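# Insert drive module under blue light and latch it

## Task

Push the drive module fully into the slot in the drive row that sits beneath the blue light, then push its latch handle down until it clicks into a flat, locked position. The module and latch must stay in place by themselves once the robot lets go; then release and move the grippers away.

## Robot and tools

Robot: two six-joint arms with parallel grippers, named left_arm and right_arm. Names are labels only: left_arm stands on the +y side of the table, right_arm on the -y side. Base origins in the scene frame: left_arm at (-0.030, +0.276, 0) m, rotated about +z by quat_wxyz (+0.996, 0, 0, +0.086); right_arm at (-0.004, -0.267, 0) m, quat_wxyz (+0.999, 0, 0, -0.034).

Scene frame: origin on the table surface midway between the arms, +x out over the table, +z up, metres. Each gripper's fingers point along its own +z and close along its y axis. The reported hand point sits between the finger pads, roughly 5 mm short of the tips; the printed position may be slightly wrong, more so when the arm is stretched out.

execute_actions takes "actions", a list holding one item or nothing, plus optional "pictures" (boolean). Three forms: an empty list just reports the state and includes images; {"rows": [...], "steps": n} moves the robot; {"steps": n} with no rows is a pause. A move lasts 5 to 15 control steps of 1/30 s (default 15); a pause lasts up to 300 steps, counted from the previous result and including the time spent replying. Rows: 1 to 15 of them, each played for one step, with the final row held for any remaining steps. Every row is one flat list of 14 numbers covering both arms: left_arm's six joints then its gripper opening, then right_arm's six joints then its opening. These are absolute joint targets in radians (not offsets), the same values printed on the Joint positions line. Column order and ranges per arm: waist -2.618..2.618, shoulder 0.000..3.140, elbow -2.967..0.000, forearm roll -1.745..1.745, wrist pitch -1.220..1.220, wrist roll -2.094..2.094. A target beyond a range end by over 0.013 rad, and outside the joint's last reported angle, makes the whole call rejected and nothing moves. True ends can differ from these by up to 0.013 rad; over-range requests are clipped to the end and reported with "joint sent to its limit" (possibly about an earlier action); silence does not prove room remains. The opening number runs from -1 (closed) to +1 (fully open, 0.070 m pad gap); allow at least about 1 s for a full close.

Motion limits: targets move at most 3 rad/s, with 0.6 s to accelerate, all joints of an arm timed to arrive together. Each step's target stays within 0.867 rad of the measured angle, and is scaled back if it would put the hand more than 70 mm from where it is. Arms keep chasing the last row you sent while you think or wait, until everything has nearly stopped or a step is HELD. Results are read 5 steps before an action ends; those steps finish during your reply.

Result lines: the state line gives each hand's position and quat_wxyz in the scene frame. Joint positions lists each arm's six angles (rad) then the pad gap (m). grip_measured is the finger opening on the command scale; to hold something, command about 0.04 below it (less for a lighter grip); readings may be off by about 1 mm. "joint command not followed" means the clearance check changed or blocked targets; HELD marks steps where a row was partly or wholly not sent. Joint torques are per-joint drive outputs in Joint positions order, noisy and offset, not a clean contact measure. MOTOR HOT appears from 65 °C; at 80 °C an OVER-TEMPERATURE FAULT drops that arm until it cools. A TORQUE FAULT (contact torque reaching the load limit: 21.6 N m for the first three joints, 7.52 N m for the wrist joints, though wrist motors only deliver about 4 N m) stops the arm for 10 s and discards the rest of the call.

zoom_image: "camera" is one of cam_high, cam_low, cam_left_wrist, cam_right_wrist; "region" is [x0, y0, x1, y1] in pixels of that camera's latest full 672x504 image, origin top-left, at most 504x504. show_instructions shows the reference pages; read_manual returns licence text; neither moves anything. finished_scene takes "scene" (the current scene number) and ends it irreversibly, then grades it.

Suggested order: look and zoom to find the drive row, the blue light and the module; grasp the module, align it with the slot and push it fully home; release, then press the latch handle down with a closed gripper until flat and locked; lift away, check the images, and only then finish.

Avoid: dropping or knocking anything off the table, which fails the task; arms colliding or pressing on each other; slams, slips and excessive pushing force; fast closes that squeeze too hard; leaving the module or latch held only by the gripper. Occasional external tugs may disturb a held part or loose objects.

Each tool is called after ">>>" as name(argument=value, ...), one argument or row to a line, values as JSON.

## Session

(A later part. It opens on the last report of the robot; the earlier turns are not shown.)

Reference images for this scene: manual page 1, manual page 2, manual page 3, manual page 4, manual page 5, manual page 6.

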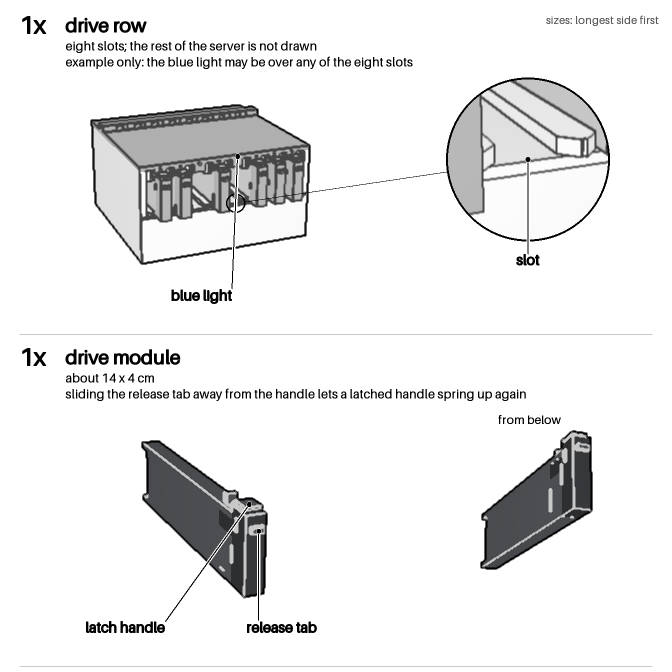

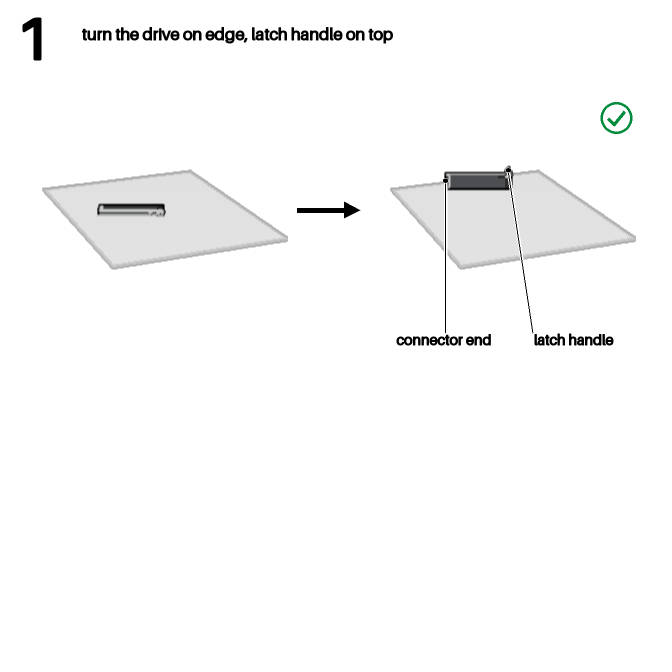

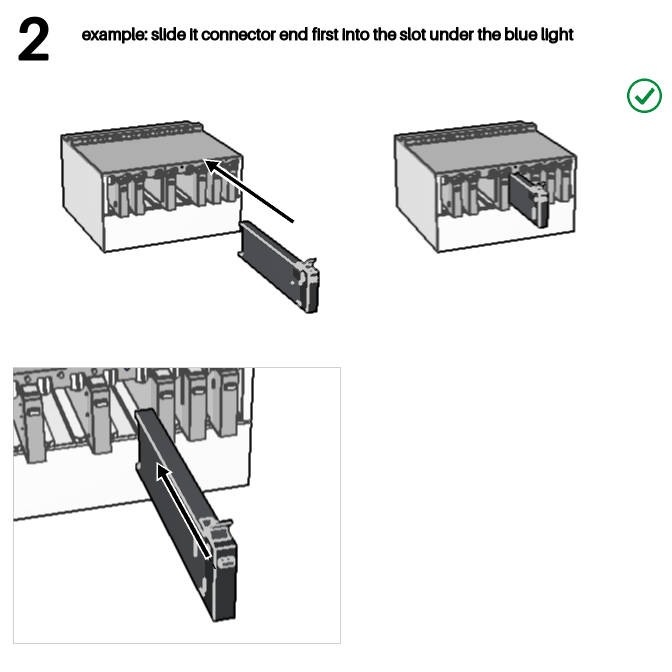

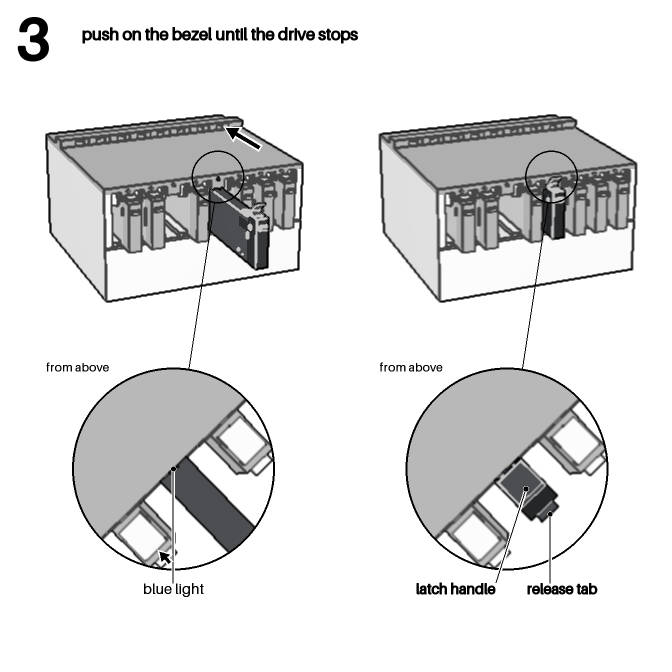

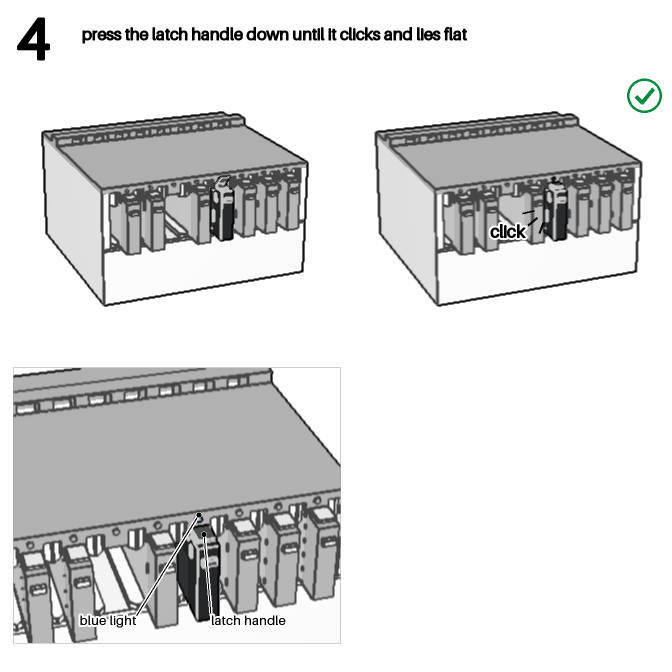

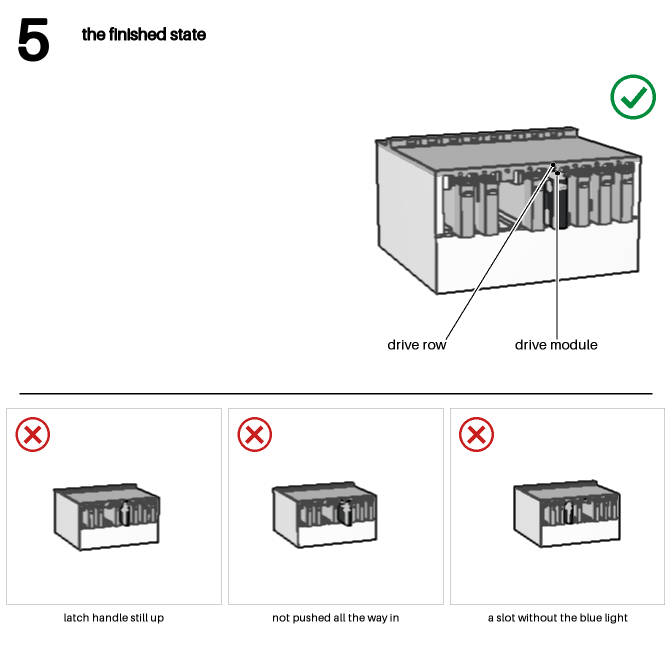

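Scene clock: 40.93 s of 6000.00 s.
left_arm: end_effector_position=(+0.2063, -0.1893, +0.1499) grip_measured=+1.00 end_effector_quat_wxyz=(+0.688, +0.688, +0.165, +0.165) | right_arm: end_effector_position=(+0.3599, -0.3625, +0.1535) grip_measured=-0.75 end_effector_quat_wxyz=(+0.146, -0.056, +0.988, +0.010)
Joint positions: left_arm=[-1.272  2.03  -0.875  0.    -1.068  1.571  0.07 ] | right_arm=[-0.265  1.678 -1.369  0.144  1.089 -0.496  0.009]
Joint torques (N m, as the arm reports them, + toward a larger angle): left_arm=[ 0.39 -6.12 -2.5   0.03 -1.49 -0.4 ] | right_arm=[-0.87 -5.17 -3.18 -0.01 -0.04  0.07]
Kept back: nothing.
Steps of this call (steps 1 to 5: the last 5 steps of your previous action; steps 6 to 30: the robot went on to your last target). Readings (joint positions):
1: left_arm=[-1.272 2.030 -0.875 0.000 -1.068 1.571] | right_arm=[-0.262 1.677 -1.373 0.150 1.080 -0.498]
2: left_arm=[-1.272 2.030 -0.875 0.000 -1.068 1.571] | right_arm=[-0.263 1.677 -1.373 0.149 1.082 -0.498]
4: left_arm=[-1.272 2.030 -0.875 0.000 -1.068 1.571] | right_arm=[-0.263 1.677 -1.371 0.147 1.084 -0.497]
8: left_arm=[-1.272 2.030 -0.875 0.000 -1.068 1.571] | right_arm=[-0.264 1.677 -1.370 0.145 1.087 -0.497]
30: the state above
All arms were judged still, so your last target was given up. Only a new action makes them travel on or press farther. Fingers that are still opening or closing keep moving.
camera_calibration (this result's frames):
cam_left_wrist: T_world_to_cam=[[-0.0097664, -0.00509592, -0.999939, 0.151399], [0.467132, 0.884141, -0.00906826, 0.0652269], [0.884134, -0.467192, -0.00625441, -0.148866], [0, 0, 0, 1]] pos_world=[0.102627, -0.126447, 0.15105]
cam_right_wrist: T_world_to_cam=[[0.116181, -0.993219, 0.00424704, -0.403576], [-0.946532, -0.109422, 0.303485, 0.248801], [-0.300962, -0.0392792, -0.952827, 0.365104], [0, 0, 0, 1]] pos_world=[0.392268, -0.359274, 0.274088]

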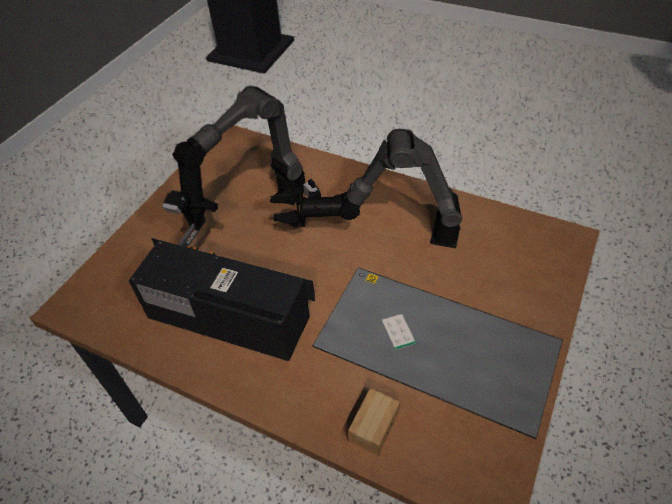

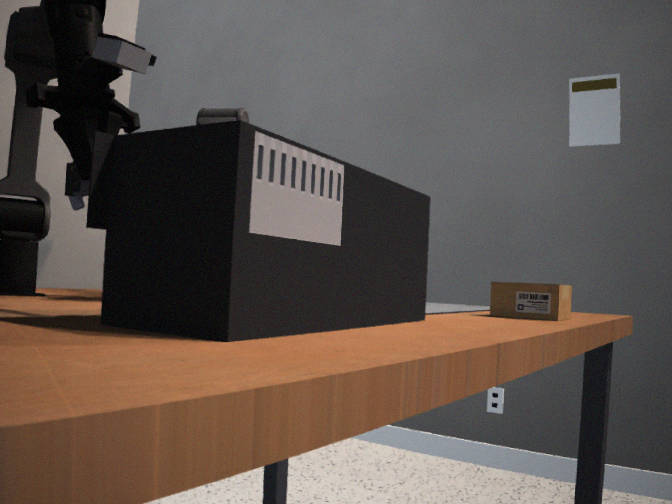

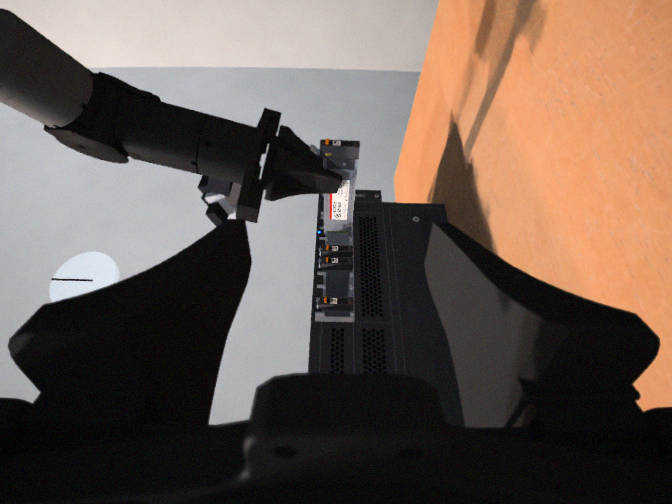

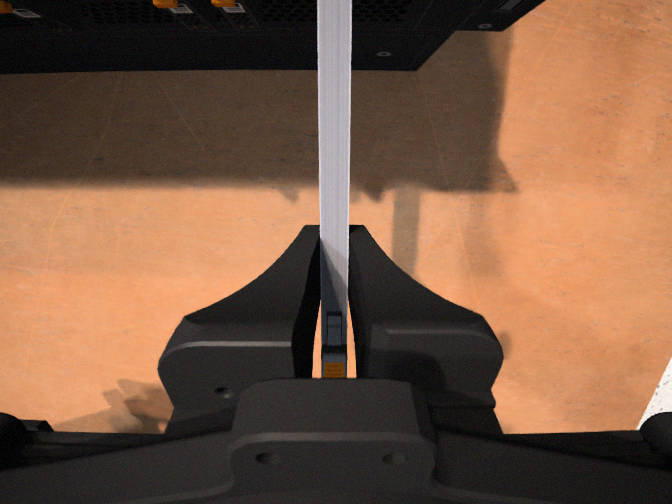

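>>> execute_actions(
  actions=[
    {"rows":[[-1.272,2.03,-0.875,0,-1.068,1.571,1,-0.2665,1.6880,-1.3809,0.1424,1.0960,-0.4957,-0.82]],"steps":15},
  ],
)

>>> execute_actions(
  actions=[
    {"steps":20},
  ],
  pictures=true,
)

>>> zoom_image(
  camera="cam_left_wrist",
  region=[305,205,365,265],
)

Scene clock: 41.53 s of 6000.00 s.
left_arm: end_effector_position=(+0.2063, -0.1893, +0.1499) grip_measured=+1.00 end_effector_quat_wxyz=(+0.688, +0.688, +0.165, +0.165) | right_arm: end_effector_position=(+0.3607, -0.3639, +0.1521) grip_measured=-0.75 end_effector_quat_wxyz=(+0.141, -0.056, +0.988, +0.011)
Joint positions: left_arm=[-1.272  2.03  -0.875  0.    -1.068  1.571  0.07 ] | right_arm=[-0.267  1.689 -1.38   0.142  1.097 -0.496  0.009]
Joint torques (N m, as the arm reports them, + toward a larger angle): left_arm=[ 0.47 -6.19 -2.46  0.02 -1.49 -0.37] | right_arm=[-0.57 -5.86 -4.69  0.07 -0.25  0.06]
Steps of this call (steps 1 to 8: nothing new was sent; steps 9 to 18: the first 10 steps of this action). Readings (joint positions):
9: left_arm=[-1.272 2.030 -0.875 0.000 -1.068 1.571] | right_arm=[-0.265 1.678 -1.369 0.144 1.089 -0.496]
10: left_arm=[-1.272 2.030 -0.875 0.000 -1.068 1.571] | right_arm=[-0.265 1.681 -1.371 0.144 1.091 -0.496]
12: left_arm=[-1.272 2.030 -0.875 0.000 -1.068 1.571] | right_arm=[-0.267 1.689 -1.379 0.142 1.097 -0.496]
16: left_arm=[-1.272 2.030 -0.875 0.000 -1.068 1.571] | right_arm=[-0.267 1.689 -1.379 0.142 1.097 -0.496]
18: the state above

Scene clock: 42.20 s of 6000.00 s.
left_arm: end_effector_position=(+0.2063, -0.1893, +0.1499) grip_measured=+1.00 end_effector_quat_wxyz=(+0.688, +0.688, +0.165, +0.165) | right_arm: end_effector_position=(+0.3611, -0.3640, +0.1529) grip_measured=-0.75 end_effector_quat_wxyz=(+0.143, -0.056, +0.988, +0.010)
Joint positions: left_arm=[-1.272  2.03  -0.875  0.    -1.068  1.571  0.07 ] | right_arm=[-0.267  1.688 -1.381  0.142  1.096 -0.496  0.009]
Joint torques (N m, as the arm reports them, + toward a larger angle): left_arm=[ 0.46 -6.15 -2.57  0.02 -1.52 -0.37] | right_arm=[ 0.25 -6.59 -4.68  0.28 -0.31  0.  ]
Kept back: nothing.
Steps of this call (steps 1 to 5: the last 5 steps of your previous action; steps 6 to 15: the robot went on to your last target; steps 16 to 20: nothing new was sent). Readings (joint positions):
1: left_arm=[-1.272 2.030 -0.875 0.000 -1.068 1.571] | right_arm=[-0.267 1.689 -1.380 0.142 1.097 -0.496]
2: left_arm=[-1.272 2.030 -0.875 0.000 -1.068 1.571] | right_arm=[-0.267 1.689 -1.380 0.142 1.097 -0.496]
4: left_arm=[-1.272 2.030 -0.875 0.000 -1.068 1.571] | right_arm=[-0.267 1.689 -1.380 0.142 1.097 -0.496]
8: left_arm=[-1.272 2.030 -0.875 0.000 -1.068 1.571] | right_arm=[-0.267 1.689 -1.381 0.142 1.097 -0.496]
20: the state above
All arms were judged still, so your last target was given up. Only a new action makes them travel on or press farther. Fingers that are still opening or closing keep moving.
camera_calibration (this result's frames):
cam_left_wrist: T_world_to_cam=[[-0.00976639, -0.00509605, -0.999939, 0.151399], [0.467131, 0.884141, -0.00906836, 0.0652269], [0.884134, -0.467192, -0.00625434, -0.148866], [0, 0, 0, 1]] pos_world=[0.102627, -0.126447, 0.15105]
cam_right_wrist: T_world_to_cam=[[0.115189, -0.993337, 0.00358134, -0.404838], [-0.944902, -0.108459, 0.308864, 0.248898], [-0.306417, -0.0389617, -0.9511, 0.366636], [0, 0, 0, 1]] pos_world=[0.394161, -0.360861, 0.273282]

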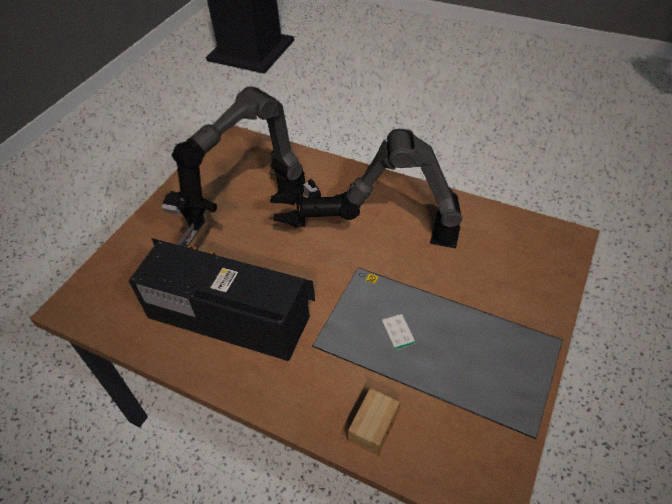

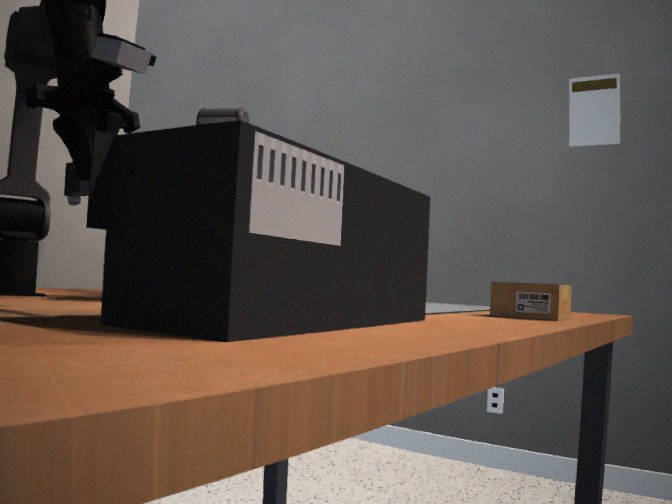

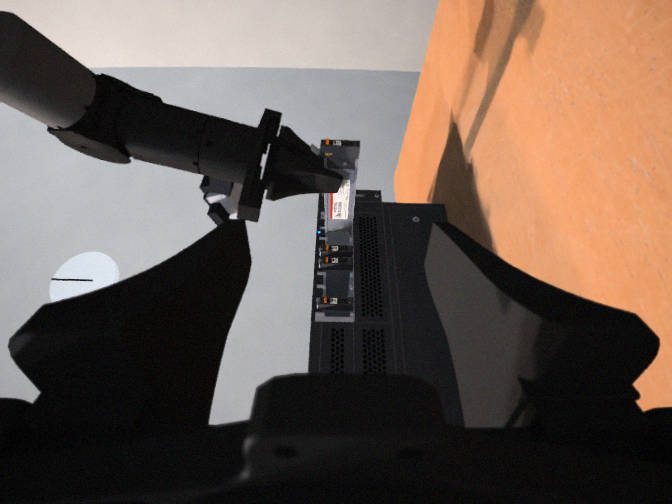

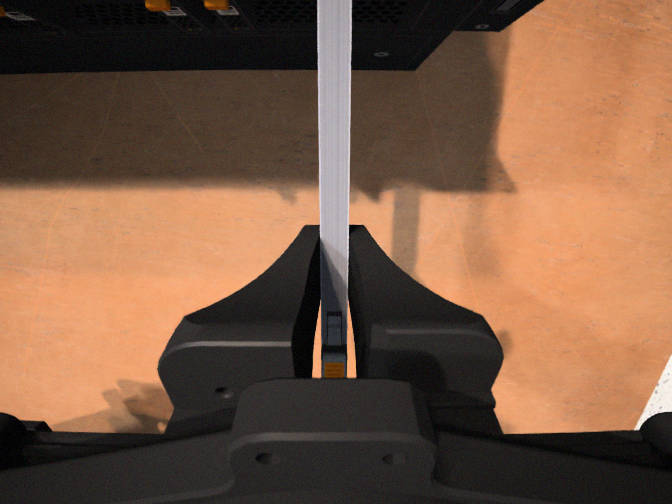

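Region (305, 205, 365, 265) of cam_left_wrist's 672x504 image, scaled by 8.400, with more detail than that image has.

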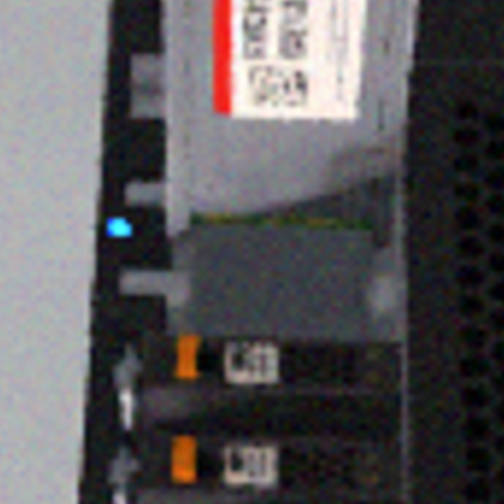

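>>> execute_actions(
  actions=[
    {"rows":[[-1.272,2.03,-0.875,0,-1.068,1.571,1,-0.2658,1.6896,-1.3829,0.1421,1.0963,-0.4948,-0.82],[-1.272,2.03,-0.875,0,-1.068,1.571,1,-0.2652,1.6912,-1.3849,0.1418,1.0966,-0.4940,-0.82],[-1.272,2.03,-0.875,0,-1.068,1.571,1,-0.2645,1.6927,-1.3868,0.1415,1.0969,-0.4931,-0.82],[-1.272,2.03,-0.875,0,-1.068,1.571,1,-0.2638,1.6943,-1.3888,0.1412,1.0972,-0.4922,-0.82],[-1.272,2.03,-0.875,0,-1.068,1.571,1,-0.2632,1.6959,-1.3908,0.1409,1.0975,-0.4914,-0.82],[-1.272,2.03,-0.875,0,-1.068,1.571,1,-0.2625,1.6975,-1.3928,0.1406,1.0978,-0.4905,-0.82],[-1.272,2.03,-0.875,0,-1.068,1.571,1,-0.2618,1.6991,-1.3948,0.1403,1.0981,-0.4896,-0.82],[-1.272,2.03,-0.875,0,-1.068,1.571,1,-0.2611,1.7006,-1.3967,0.1400,1.0984,-0.4887,-0.82],[-1.272,2.03,-0.875,0,-1.068,1.571,1,-0.2605,1.7022,-1.3987,0.1397,1.0987,-0.4879,-0.82],[-1.272,2.03,-0.875,0,-1.068,1.571,1,-0.2598,1.7038,-1.4007,0.1394,1.0990,-0.4870,-0.82],[-1.272,2.03,-0.875,0,-1.068,1.571,1,-0.2591,1.7054,-1.4027,0.1391,1.0993,-0.4861,-0.82],[-1.272,2.03,-0.875,0,-1.068,1.571,1,-0.2585,1.7070,-1.4047,0.1388,1.0996,-0.4853,-0.82],[-1.272,2.03,-0.875,0,-1.068,1.571,1,-0.2578,1.7085,-1.4066,0.1385,1.0999,-0.4844,-0.82],[-1.272,2.03,-0.875,0,-1.068,1.571,1,-0.2571,1.7101,-1.4086,0.1382,1.1002,-0.4835,-0.82],[-1.272,2.03,-0.875,0,-1.068,1.571,1,-0.2565,1.7117,-1.4106,0.1379,1.1005,-0.4827,-0.82]],"steps":15},
  ],
)

>>> execute_actions(
  actions=[
    {"steps":10},
  ],
  pictures=true,
)

>>> zoom_image(
  camera="cam_left_wrist",
  region=[305,205,365,265],
)

Scene clock: 43.07 s of 6000.00 s.
left_arm: end_effector_position=(+0.2063, -0.1893, +0.1499) grip_measured=+1.00 end_effector_quat_wxyz=(+0.688, +0.688, +0.165, +0.165) | right_arm: end_effector_position=(+0.3651, -0.3634, +0.1533) grip_measured=-0.75 end_effector_quat_wxyz=(+0.143, -0.056, +0.988, +0.010)
Joint positions: left_arm=[-1.272  2.03  -0.875  0.    -1.068  1.571  0.07 ] | right_arm=[-0.261  1.701 -1.399  0.14   1.101 -0.488  0.009]
Joint torques (N m, as the arm reports them, + toward a larger angle): left_arm=[ 0.38 -6.19 -2.58  0.   -1.49 -0.36] | right_arm=[ 1.18 -4.85 -5.37  0.21 -0.73  0.11]
Steps of this call (steps 1 to 16: nothing new was sent; steps 17 to 26: the first 10 steps of this action). Readings (joint positions):
17: left_arm=[-1.272 2.030 -0.875 0.000 -1.068 1.571] | right_arm=[-0.267 1.688 -1.381 0.142 1.096 -0.496]
18: left_arm=[-1.272 2.030 -0.875 0.000 -1.068 1.571] | right_arm=[-0.266 1.689 -1.383 0.142 1.096 -0.495]
20: left_arm=[-1.272 2.030 -0.875 0.000 -1.068 1.571] | right_arm=[-0.264 1.690 -1.387 0.142 1.096 -0.493]
24: left_arm=[-1.272 2.030 -0.875 0.000 -1.068 1.571] | right_arm=[-0.262 1.698 -1.395 0.142 1.097 -0.490]
26: the state above

Scene clock: 43.40 s of 6000.00 s.
left_arm: end_effector_position=(+0.2063, -0.1893, +0.1499) grip_measured=+1.00 end_effector_quat_wxyz=(+0.688, +0.688, +0.165, +0.165) | right_arm: end_effector_position=(+0.3658, -0.3633, +0.1514) grip_measured=-0.75 end_effector_quat_wxyz=(+0.137, -0.056, +0.989, +0.010)
Joint positions: left_arm=[-1.272  2.03  -0.875  0.    -1.068  1.571  0.07 ] | right_arm=[-0.258  1.711 -1.408  0.134  1.109 -0.483  0.009]
Joint torques (N m, as the arm reports them, + toward a larger angle): left_arm=[ 0.28 -6.18 -2.41  0.   -1.5  -0.4 ] | right_arm=[ 2.92 -4.82 -7.25  1.2  -2.83  0.04]
Kept back: nothing.
Steps of this call (steps 1 to 5: the last 5 steps of your previous action; steps 6 to 10: the robot went on to your last target). Readings (joint positions):
1: left_arm=[-1.272 2.030 -0.875 0.000 -1.068 1.571] | right_arm=[-0.260 1.702 -1.400 0.139 1.103 -0.487]
2: left_arm=[-1.272 2.030 -0.875 0.000 -1.068 1.571] | right_arm=[-0.260 1.704 -1.402 0.138 1.104 -0.486]
4: left_arm=[-1.272 2.030 -0.875 0.000 -1.068 1.571] | right_arm=[-0.259 1.707 -1.405 0.136 1.107 -0.484]
8: left_arm=[-1.272 2.030 -0.875 0.000 -1.068 1.571] | right_arm=[-0.258 1.711 -1.408 0.134 1.109 -0.483]
10: the state above
camera_calibration (this result's frames):
cam_left_wrist: T_world_to_cam=[[-0.0097665, -0.00509625, -0.999939, 0.151399], [0.467132, 0.884141, -0.0090686, 0.0652269], [0.884134, -0.467192, -0.00625435, -0.148866], [0, 0, 0, 1]] pos_world=[0.102627, -0.126447, 0.15105]
cam_right_wrist: T_world_to_cam=[[0.115224, -0.993337, 0.00229352, -0.404494], [-0.941326, -0.108453, 0.3196, 0.250965], [-0.317222, -0.0389844, -0.94755, 0.370088], [0, 0, 0, 1]] pos_world=[0.400247, -0.360154, 0.271396]

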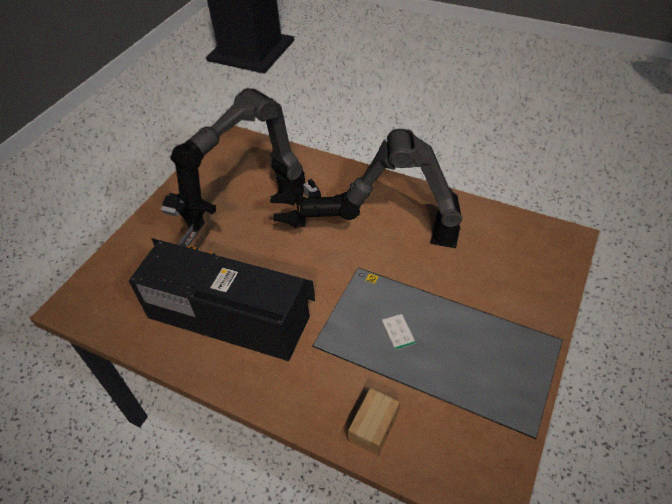

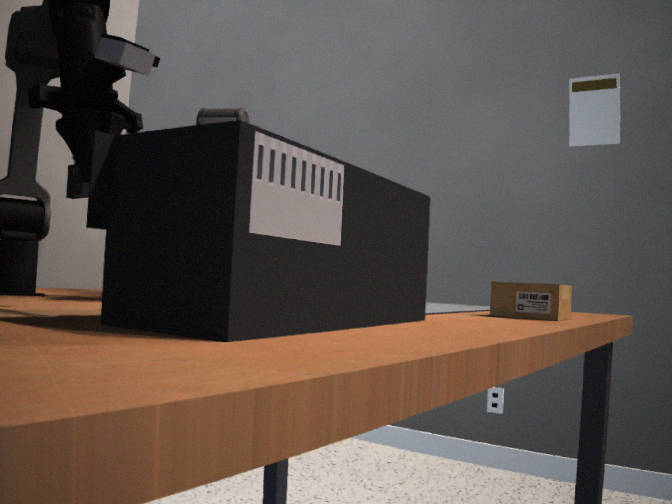

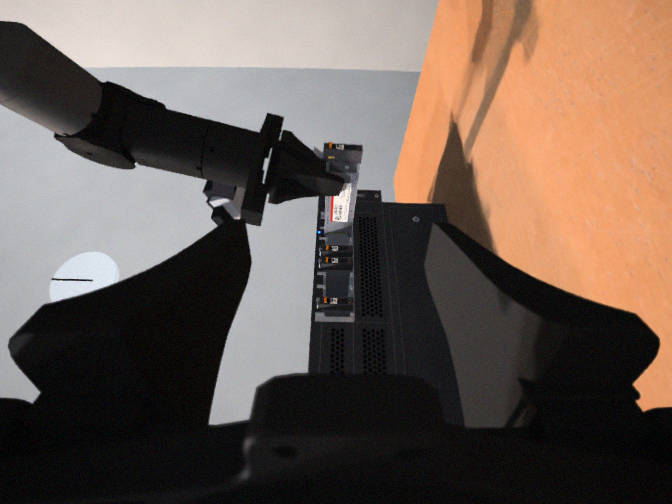

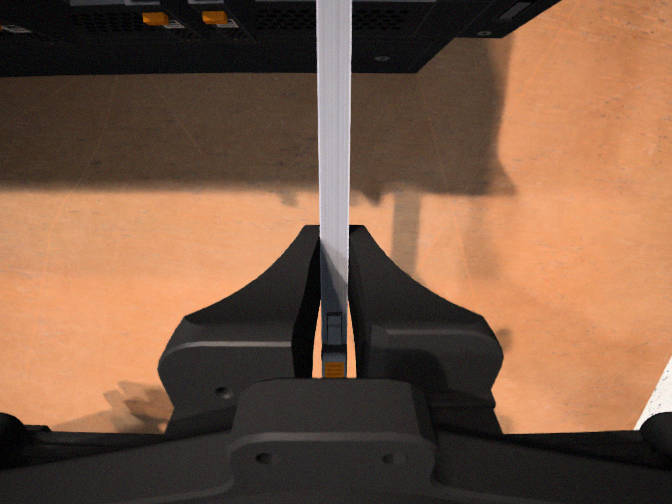

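Region (305, 205, 365, 265) of cam_left_wrist's 672x504 image, scaled by 8.400, with more detail than that image has.

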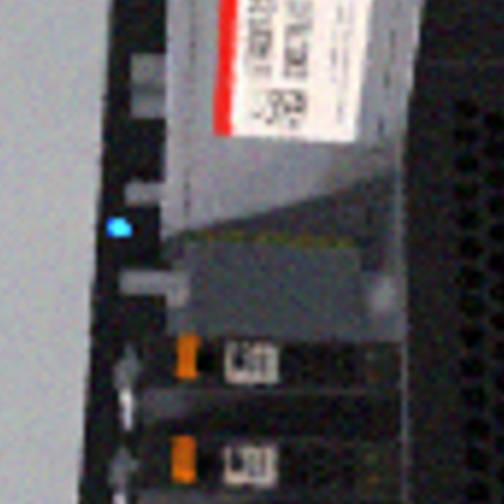

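>>> execute_actions(
  actions=[
    {"rows":[[-1.272,2.03,-0.875,0,-1.068,1.571,1,-0.2700,1.6800,-1.3709,0.1440,1.0945,-0.5000,-0.82]],"steps":15},
  ],
)

>>> execute_actions(
  actions=[
    {"steps":30},
  ],
  pictures=true,
)

>>> zoom_image(
  camera="cam_left_wrist",
  region=[270,130,400,260],
)

>>> zoom_image(
  camera="cam_left_wrist",
  region=[305,205,365,265],
)

Scene clock: 43.87 s of 6000.00 s.
left_arm: end_effector_position=(+0.2063, -0.1893, +0.1499) grip_measured=+1.00 end_effector_quat_wxyz=(+0.688, +0.688, +0.165, +0.165) | right_arm: end_effector_position=(+0.3620, -0.3638, +0.1549) grip_measured=-0.75 end_effector_quat_wxyz=(+0.150, -0.056, +0.987, +0.010)
Joint positions: left_arm=[-1.272  2.03  -0.875  0.    -1.068  1.571  0.07 ] | right_arm=[-0.268  1.68  -1.375  0.149  1.085 -0.5    0.009]
Joint torques (N m, as the arm reports them, + toward a larger angle): left_arm=[ 0.4  -6.06 -2.52  0.03 -1.51 -0.38] | right_arm=[-0.93 -5.73 -3.21 -0.05 -0.11 -0.05]
Steps of this call (steps 1 to 4: the robot went on to your last target; steps 5 to 14: the first 10 steps of this action). Readings (joint positions):
5: left_arm=[-1.272 2.030 -0.875 0.000 -1.068 1.571] | right_arm=[-0.257 1.712 -1.408 0.134 1.108 -0.483]
6: left_arm=[-1.272 2.030 -0.875 0.000 -1.068 1.571] | right_arm=[-0.258 1.710 -1.407 0.135 1.108 -0.483]
8: left_arm=[-1.272 2.030 -0.875 0.000 -1.068 1.571] | right_arm=[-0.263 1.695 -1.389 0.145 1.088 -0.493]
12: left_arm=[-1.272 2.030 -0.875 0.000 -1.068 1.571] | right_arm=[-0.268 1.680 -1.376 0.150 1.081 -0.500]
14: the state above

Scene clock: 44.87 s of 6000.00 s.
left_arm: end_effector_position=(+0.2063, -0.1893, +0.1499) grip_measured=+1.00 end_effector_quat_wxyz=(+0.688, +0.688, +0.165, +0.165) | right_arm: end_effector_position=(+0.3587, -0.3641, +0.1530) grip_measured=-0.75 end_effector_quat_wxyz=(+0.143, -0.056, +0.988, +0.010)
Joint positions: left_arm=[-1.272  2.03  -0.875  0.    -1.068  1.571  0.07 ] | right_arm=[-0.27   1.68  -1.371  0.144  1.094 -0.5    0.009]
Joint torques (N m, as the arm reports them, + toward a larger angle): left_arm=[ 0.31 -6.22 -2.47  0.03 -1.5  -0.37] | right_arm=[-0.87 -6.41 -3.17 -0.03 -0.05  0.05]
Kept back: nothing.
Steps of this call (steps 1 to 5: the last 5 steps of your previous action; steps 6 to 15: the robot went on to your last target; steps 16 to 30: nothing new was sent). Readings (joint positions):
1: left_arm=[-1.272 2.030 -0.875 0.000 -1.068 1.571] | right_arm=[-0.269 1.680 -1.374 0.148 1.087 -0.500]
2: left_arm=[-1.272 2.030 -0.875 0.000 -1.068 1.571] | right_arm=[-0.269 1.680 -1.374 0.147 1.088 -0.500]
4: left_arm=[-1.272 2.030 -0.875 0.000 -1.068 1.571] | right_arm=[-0.269 1.680 -1.373 0.146 1.090 -0.500]
8: left_arm=[-1.272 2.030 -0.875 0.000 -1.068 1.571] | right_arm=[-0.270 1.680 -1.372 0.145 1.093 -0.500]
30: the state above
All arms were judged still, so your last target was given up. Only a new action makes them travel on or press farther. Fingers that are still opening or closing keep moving.
camera_calibration (this result's frames):
cam_left_wrist: T_world_to_cam=[[-0.00976638, -0.00509617, -0.999939, 0.151399], [0.467132, 0.884141, -0.00906846, 0.0652269], [0.884134, -0.467192, -0.00625428, -0.148866], [0, 0, 0, 1]] pos_world=[0.102627, -0.126447, 0.15105]
cam_right_wrist: T_world_to_cam=[[0.115562, -0.993296, 0.00296228, -0.404654], [-0.944972, -0.10902, 0.308452, 0.246465], [-0.306061, -0.0384446, -0.951235, 0.366061], [0, 0, 0, 1]] pos_world=[0.391702, -0.360998, 0.273386]

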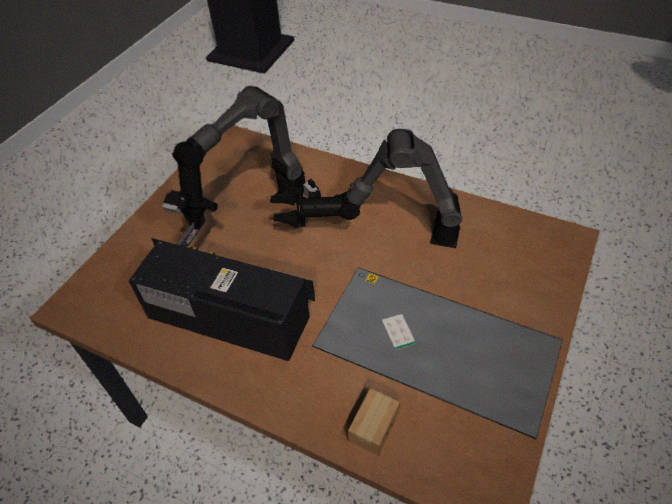

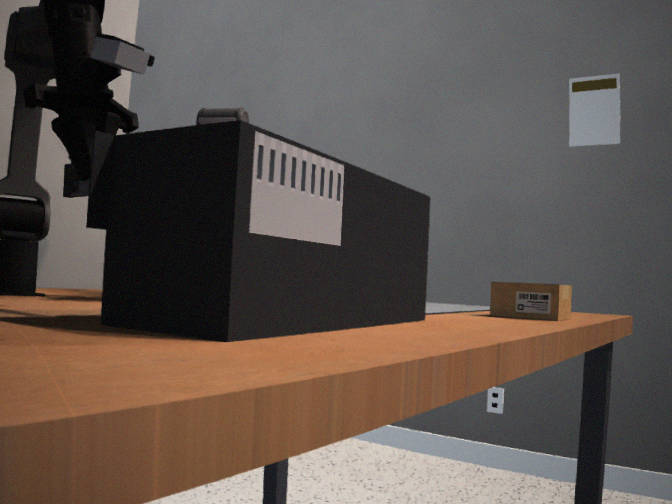

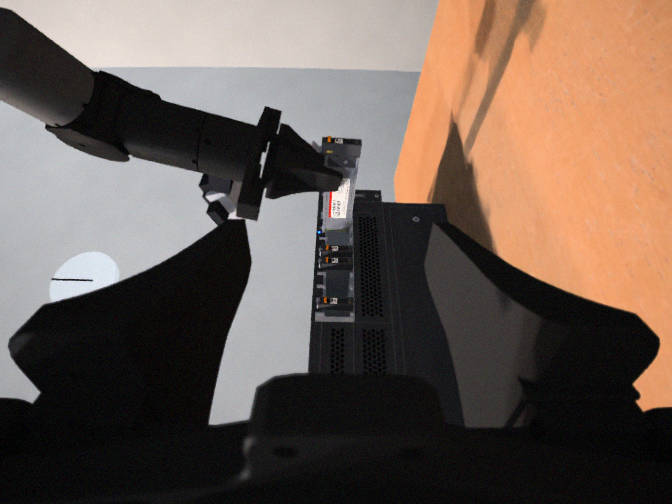

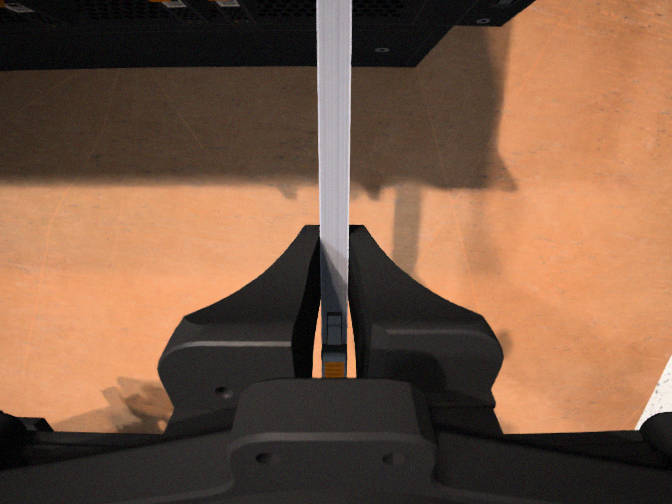

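Region (270, 130, 400, 260) of cam_left_wrist's 672x504 image, scaled by 3.877, with more detail than that image has.

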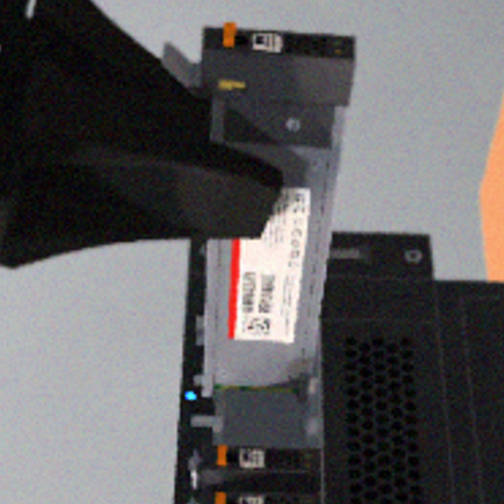

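Region (305, 205, 365, 265) of cam_left_wrist's 672x504 image, scaled by 8.400, with more detail than that image has.

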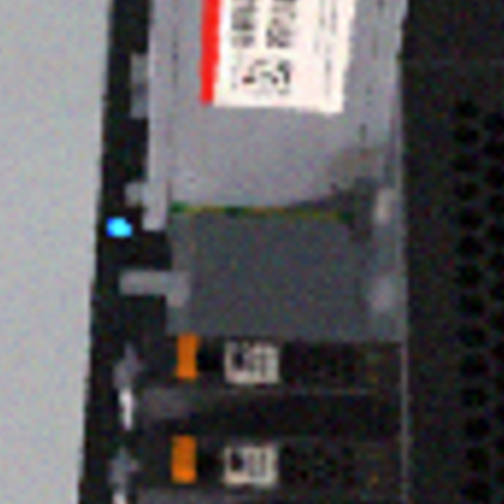

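>>> execute_actions(
  actions=[
    {"rows":[[-1.272,2.03,-0.875,0,-1.068,1.571,1,-0.2560,1.7110,-1.4175,0.1201,1.1343,-0.4783,-0.82]],"steps":15},
  ],
)

>>> execute_actions(
  actions=[
    {"steps":25},
  ],
  pictures=true,
)

>>> zoom_image(
  camera="cam_left_wrist",
  region=[270,130,400,260],
)

>>> zoom_image(
  camera="cam_left_wrist",
  region=[305,205,365,265],
)

Scene clock: 45.63 s of 6000.00 s.
left_arm: end_effector_position=(+0.2063, -0.1893, +0.1499) grip_measured=+1.00 end_effector_quat_wxyz=(+0.688, +0.688, +0.165, +0.165) | right_arm: end_effector_position=(+0.3619, -0.3643, +0.1529) grip_measured=-0.75 end_effector_quat_wxyz=(+0.127, -0.057, +0.990, +0.007)
Joint positions: left_arm=[-1.272  2.03  -0.875  0.    -1.068  1.571  0.07 ] | right_arm=[-0.256  1.711 -1.418  0.119  1.136 -0.477  0.009]
Joint torques (N m, as the arm reports them, + toward a larger angle): left_arm=[ 0.48 -6.14 -2.41  0.03 -1.48 -0.38] | right_arm=[-0.02 -5.67 -3.91  0.21 -0.32 -0.2 ]
Steps of this call (steps 1 to 13: nothing new was sent; steps 14 to 23: the first 10 steps of this action). Readings (joint positions):
14: left_arm=[-1.272 2.030 -0.875 0.000 -1.068 1.571] | right_arm=[-0.270 1.680 -1.371 0.144 1.095 -0.500]
15: left_arm=[-1.272 2.030 -0.875 0.000 -1.068 1.571] | right_arm=[-0.270 1.681 -1.372 0.142 1.097 -0.499]
17: left_arm=[-1.272 2.030 -0.875 0.000 -1.068 1.571] | right_arm=[-0.263 1.695 -1.396 0.129 1.118 -0.487]
21: left_arm=[-1.272 2.030 -0.875 0.000 -1.068 1.571] | right_arm=[-0.256 1.711 -1.418 0.119 1.136 -0.477]
23: the state above

Scene clock: 46.47 s of 6000.00 s.
left_arm: end_effector_position=(+0.2063, -0.1893, +0.1499) grip_measured=+1.00 end_effector_quat_wxyz=(+0.688, +0.688, +0.165, +0.165) | right_arm: end_effector_position=(+0.3622, -0.3642, +0.1530) grip_measured=-0.75 end_effector_quat_wxyz=(+0.128, -0.058, +0.990, +0.008)
Joint positions: left_arm=[-1.272  2.03  -0.875  0.    -1.068  1.571  0.07 ] | right_arm=[-0.256  1.711 -1.418  0.12   1.134 -0.478  0.009]
Joint torques (N m, as the arm reports them, + toward a larger angle): left_arm=[ 0.37 -6.17 -2.43  0.02 -1.47 -0.38] | right_arm=[ 0.46 -5.47 -3.45  0.3  -0.3  -0.16]
Kept back: nothing.
Steps of this call (steps 1 to 5: the last 5 steps of your previous action; steps 6 to 15: the robot went on to your last target; steps 16 to 25: nothing new was sent). Readings (joint positions):
1: left_arm=[-1.272 2.030 -0.875 0.000 -1.068 1.571] | right_arm=[-0.256 1.711 -1.418 0.119 1.135 -0.477]
2: left_arm=[-1.272 2.030 -0.875 0.000 -1.068 1.571] | right_arm=[-0.256 1.711 -1.418 0.119 1.135 -0.477]
4: left_arm=[-1.272 2.030 -0.875 0.000 -1.068 1.571] | right_arm=[-0.256 1.711 -1.418 0.119 1.135 -0.478]
8: left_arm=[-1.272 2.030 -0.875 0.000 -1.068 1.571] | right_arm=[-0.256 1.711 -1.418 0.119 1.135 -0.478]
25: the state above
All arms were judged still, so your last target was given up. Only a new action makes them travel on or press farther. Fingers that are still opening or closing keep moving.
camera_calibration (this result's frames):
cam_left_wrist: T_world_to_cam=[[-0.00976644, -0.00509608, -0.999939, 0.151399], [0.467132, 0.884141, -0.00906842, 0.0652269], [0.884134, -0.467192, -0.00625438, -0.148866], [0, 0, 0, 1]] pos_world=[0.102627, -0.126447, 0.15105]
cam_right_wrist: T_world_to_cam=[[0.118814, -0.992891, 0.00708557, -0.406828], [-0.93496, -0.109474, 0.337438, 0.241548], [-0.334264, -0.0467171, -0.941321, 0.372791], [0, 0, 0, 1]] pos_world=[0.398786, -0.360077, 0.272291]

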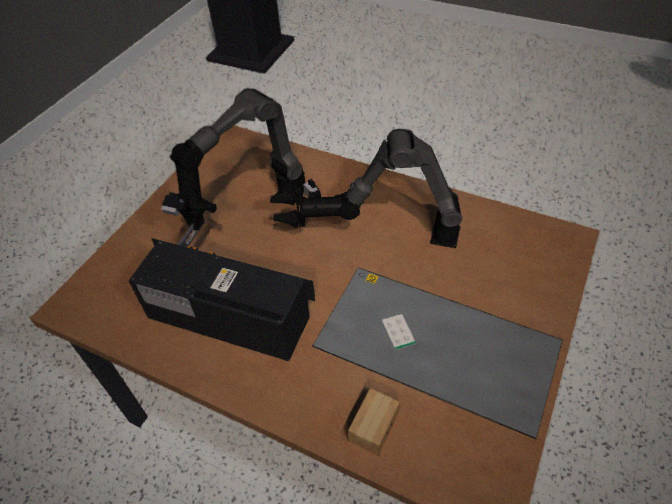

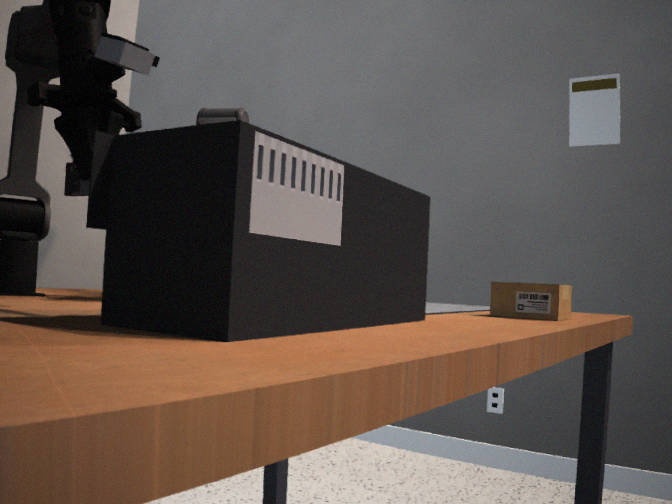

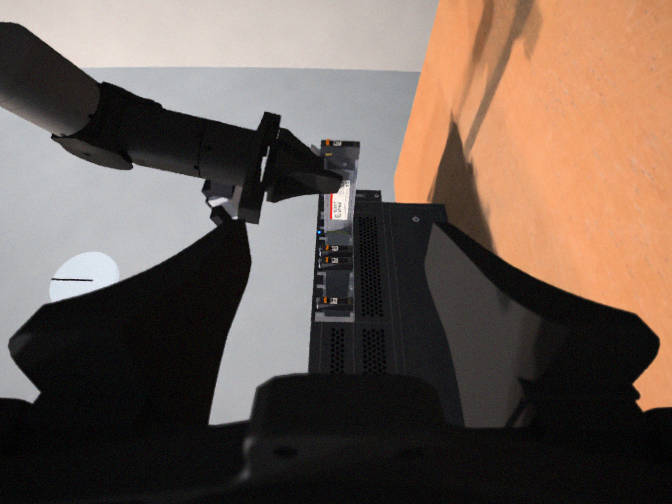

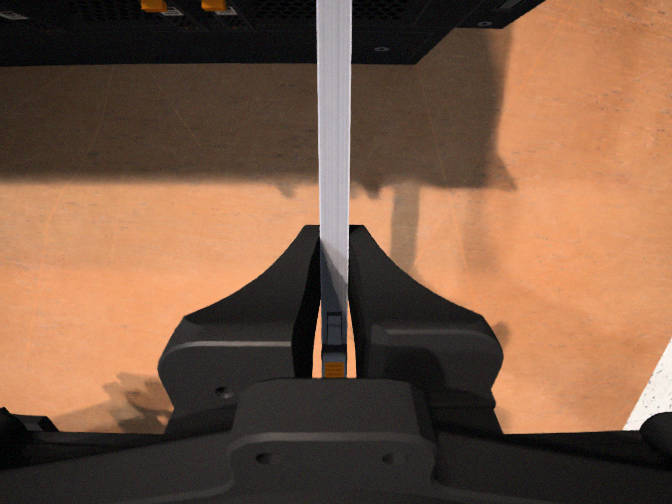

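Region (270, 130, 400, 260) of cam_left_wrist's 672x504 image, scaled by 3.877, with more detail than that image has.

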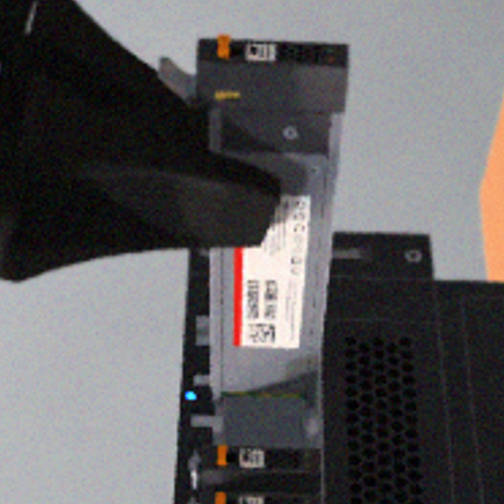

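Region (305, 205, 365, 265) of cam_left_wrist's 672x504 image, scaled by 8.400, with more detail than that image has.

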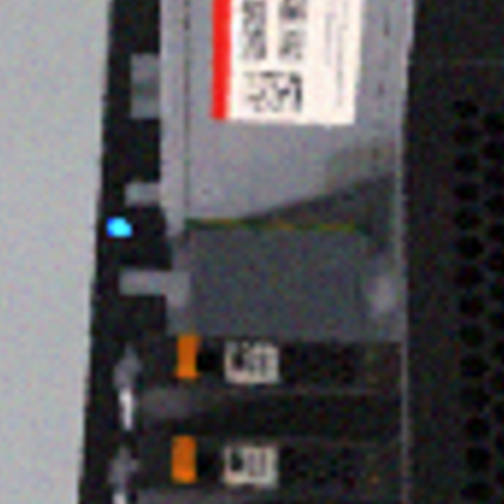

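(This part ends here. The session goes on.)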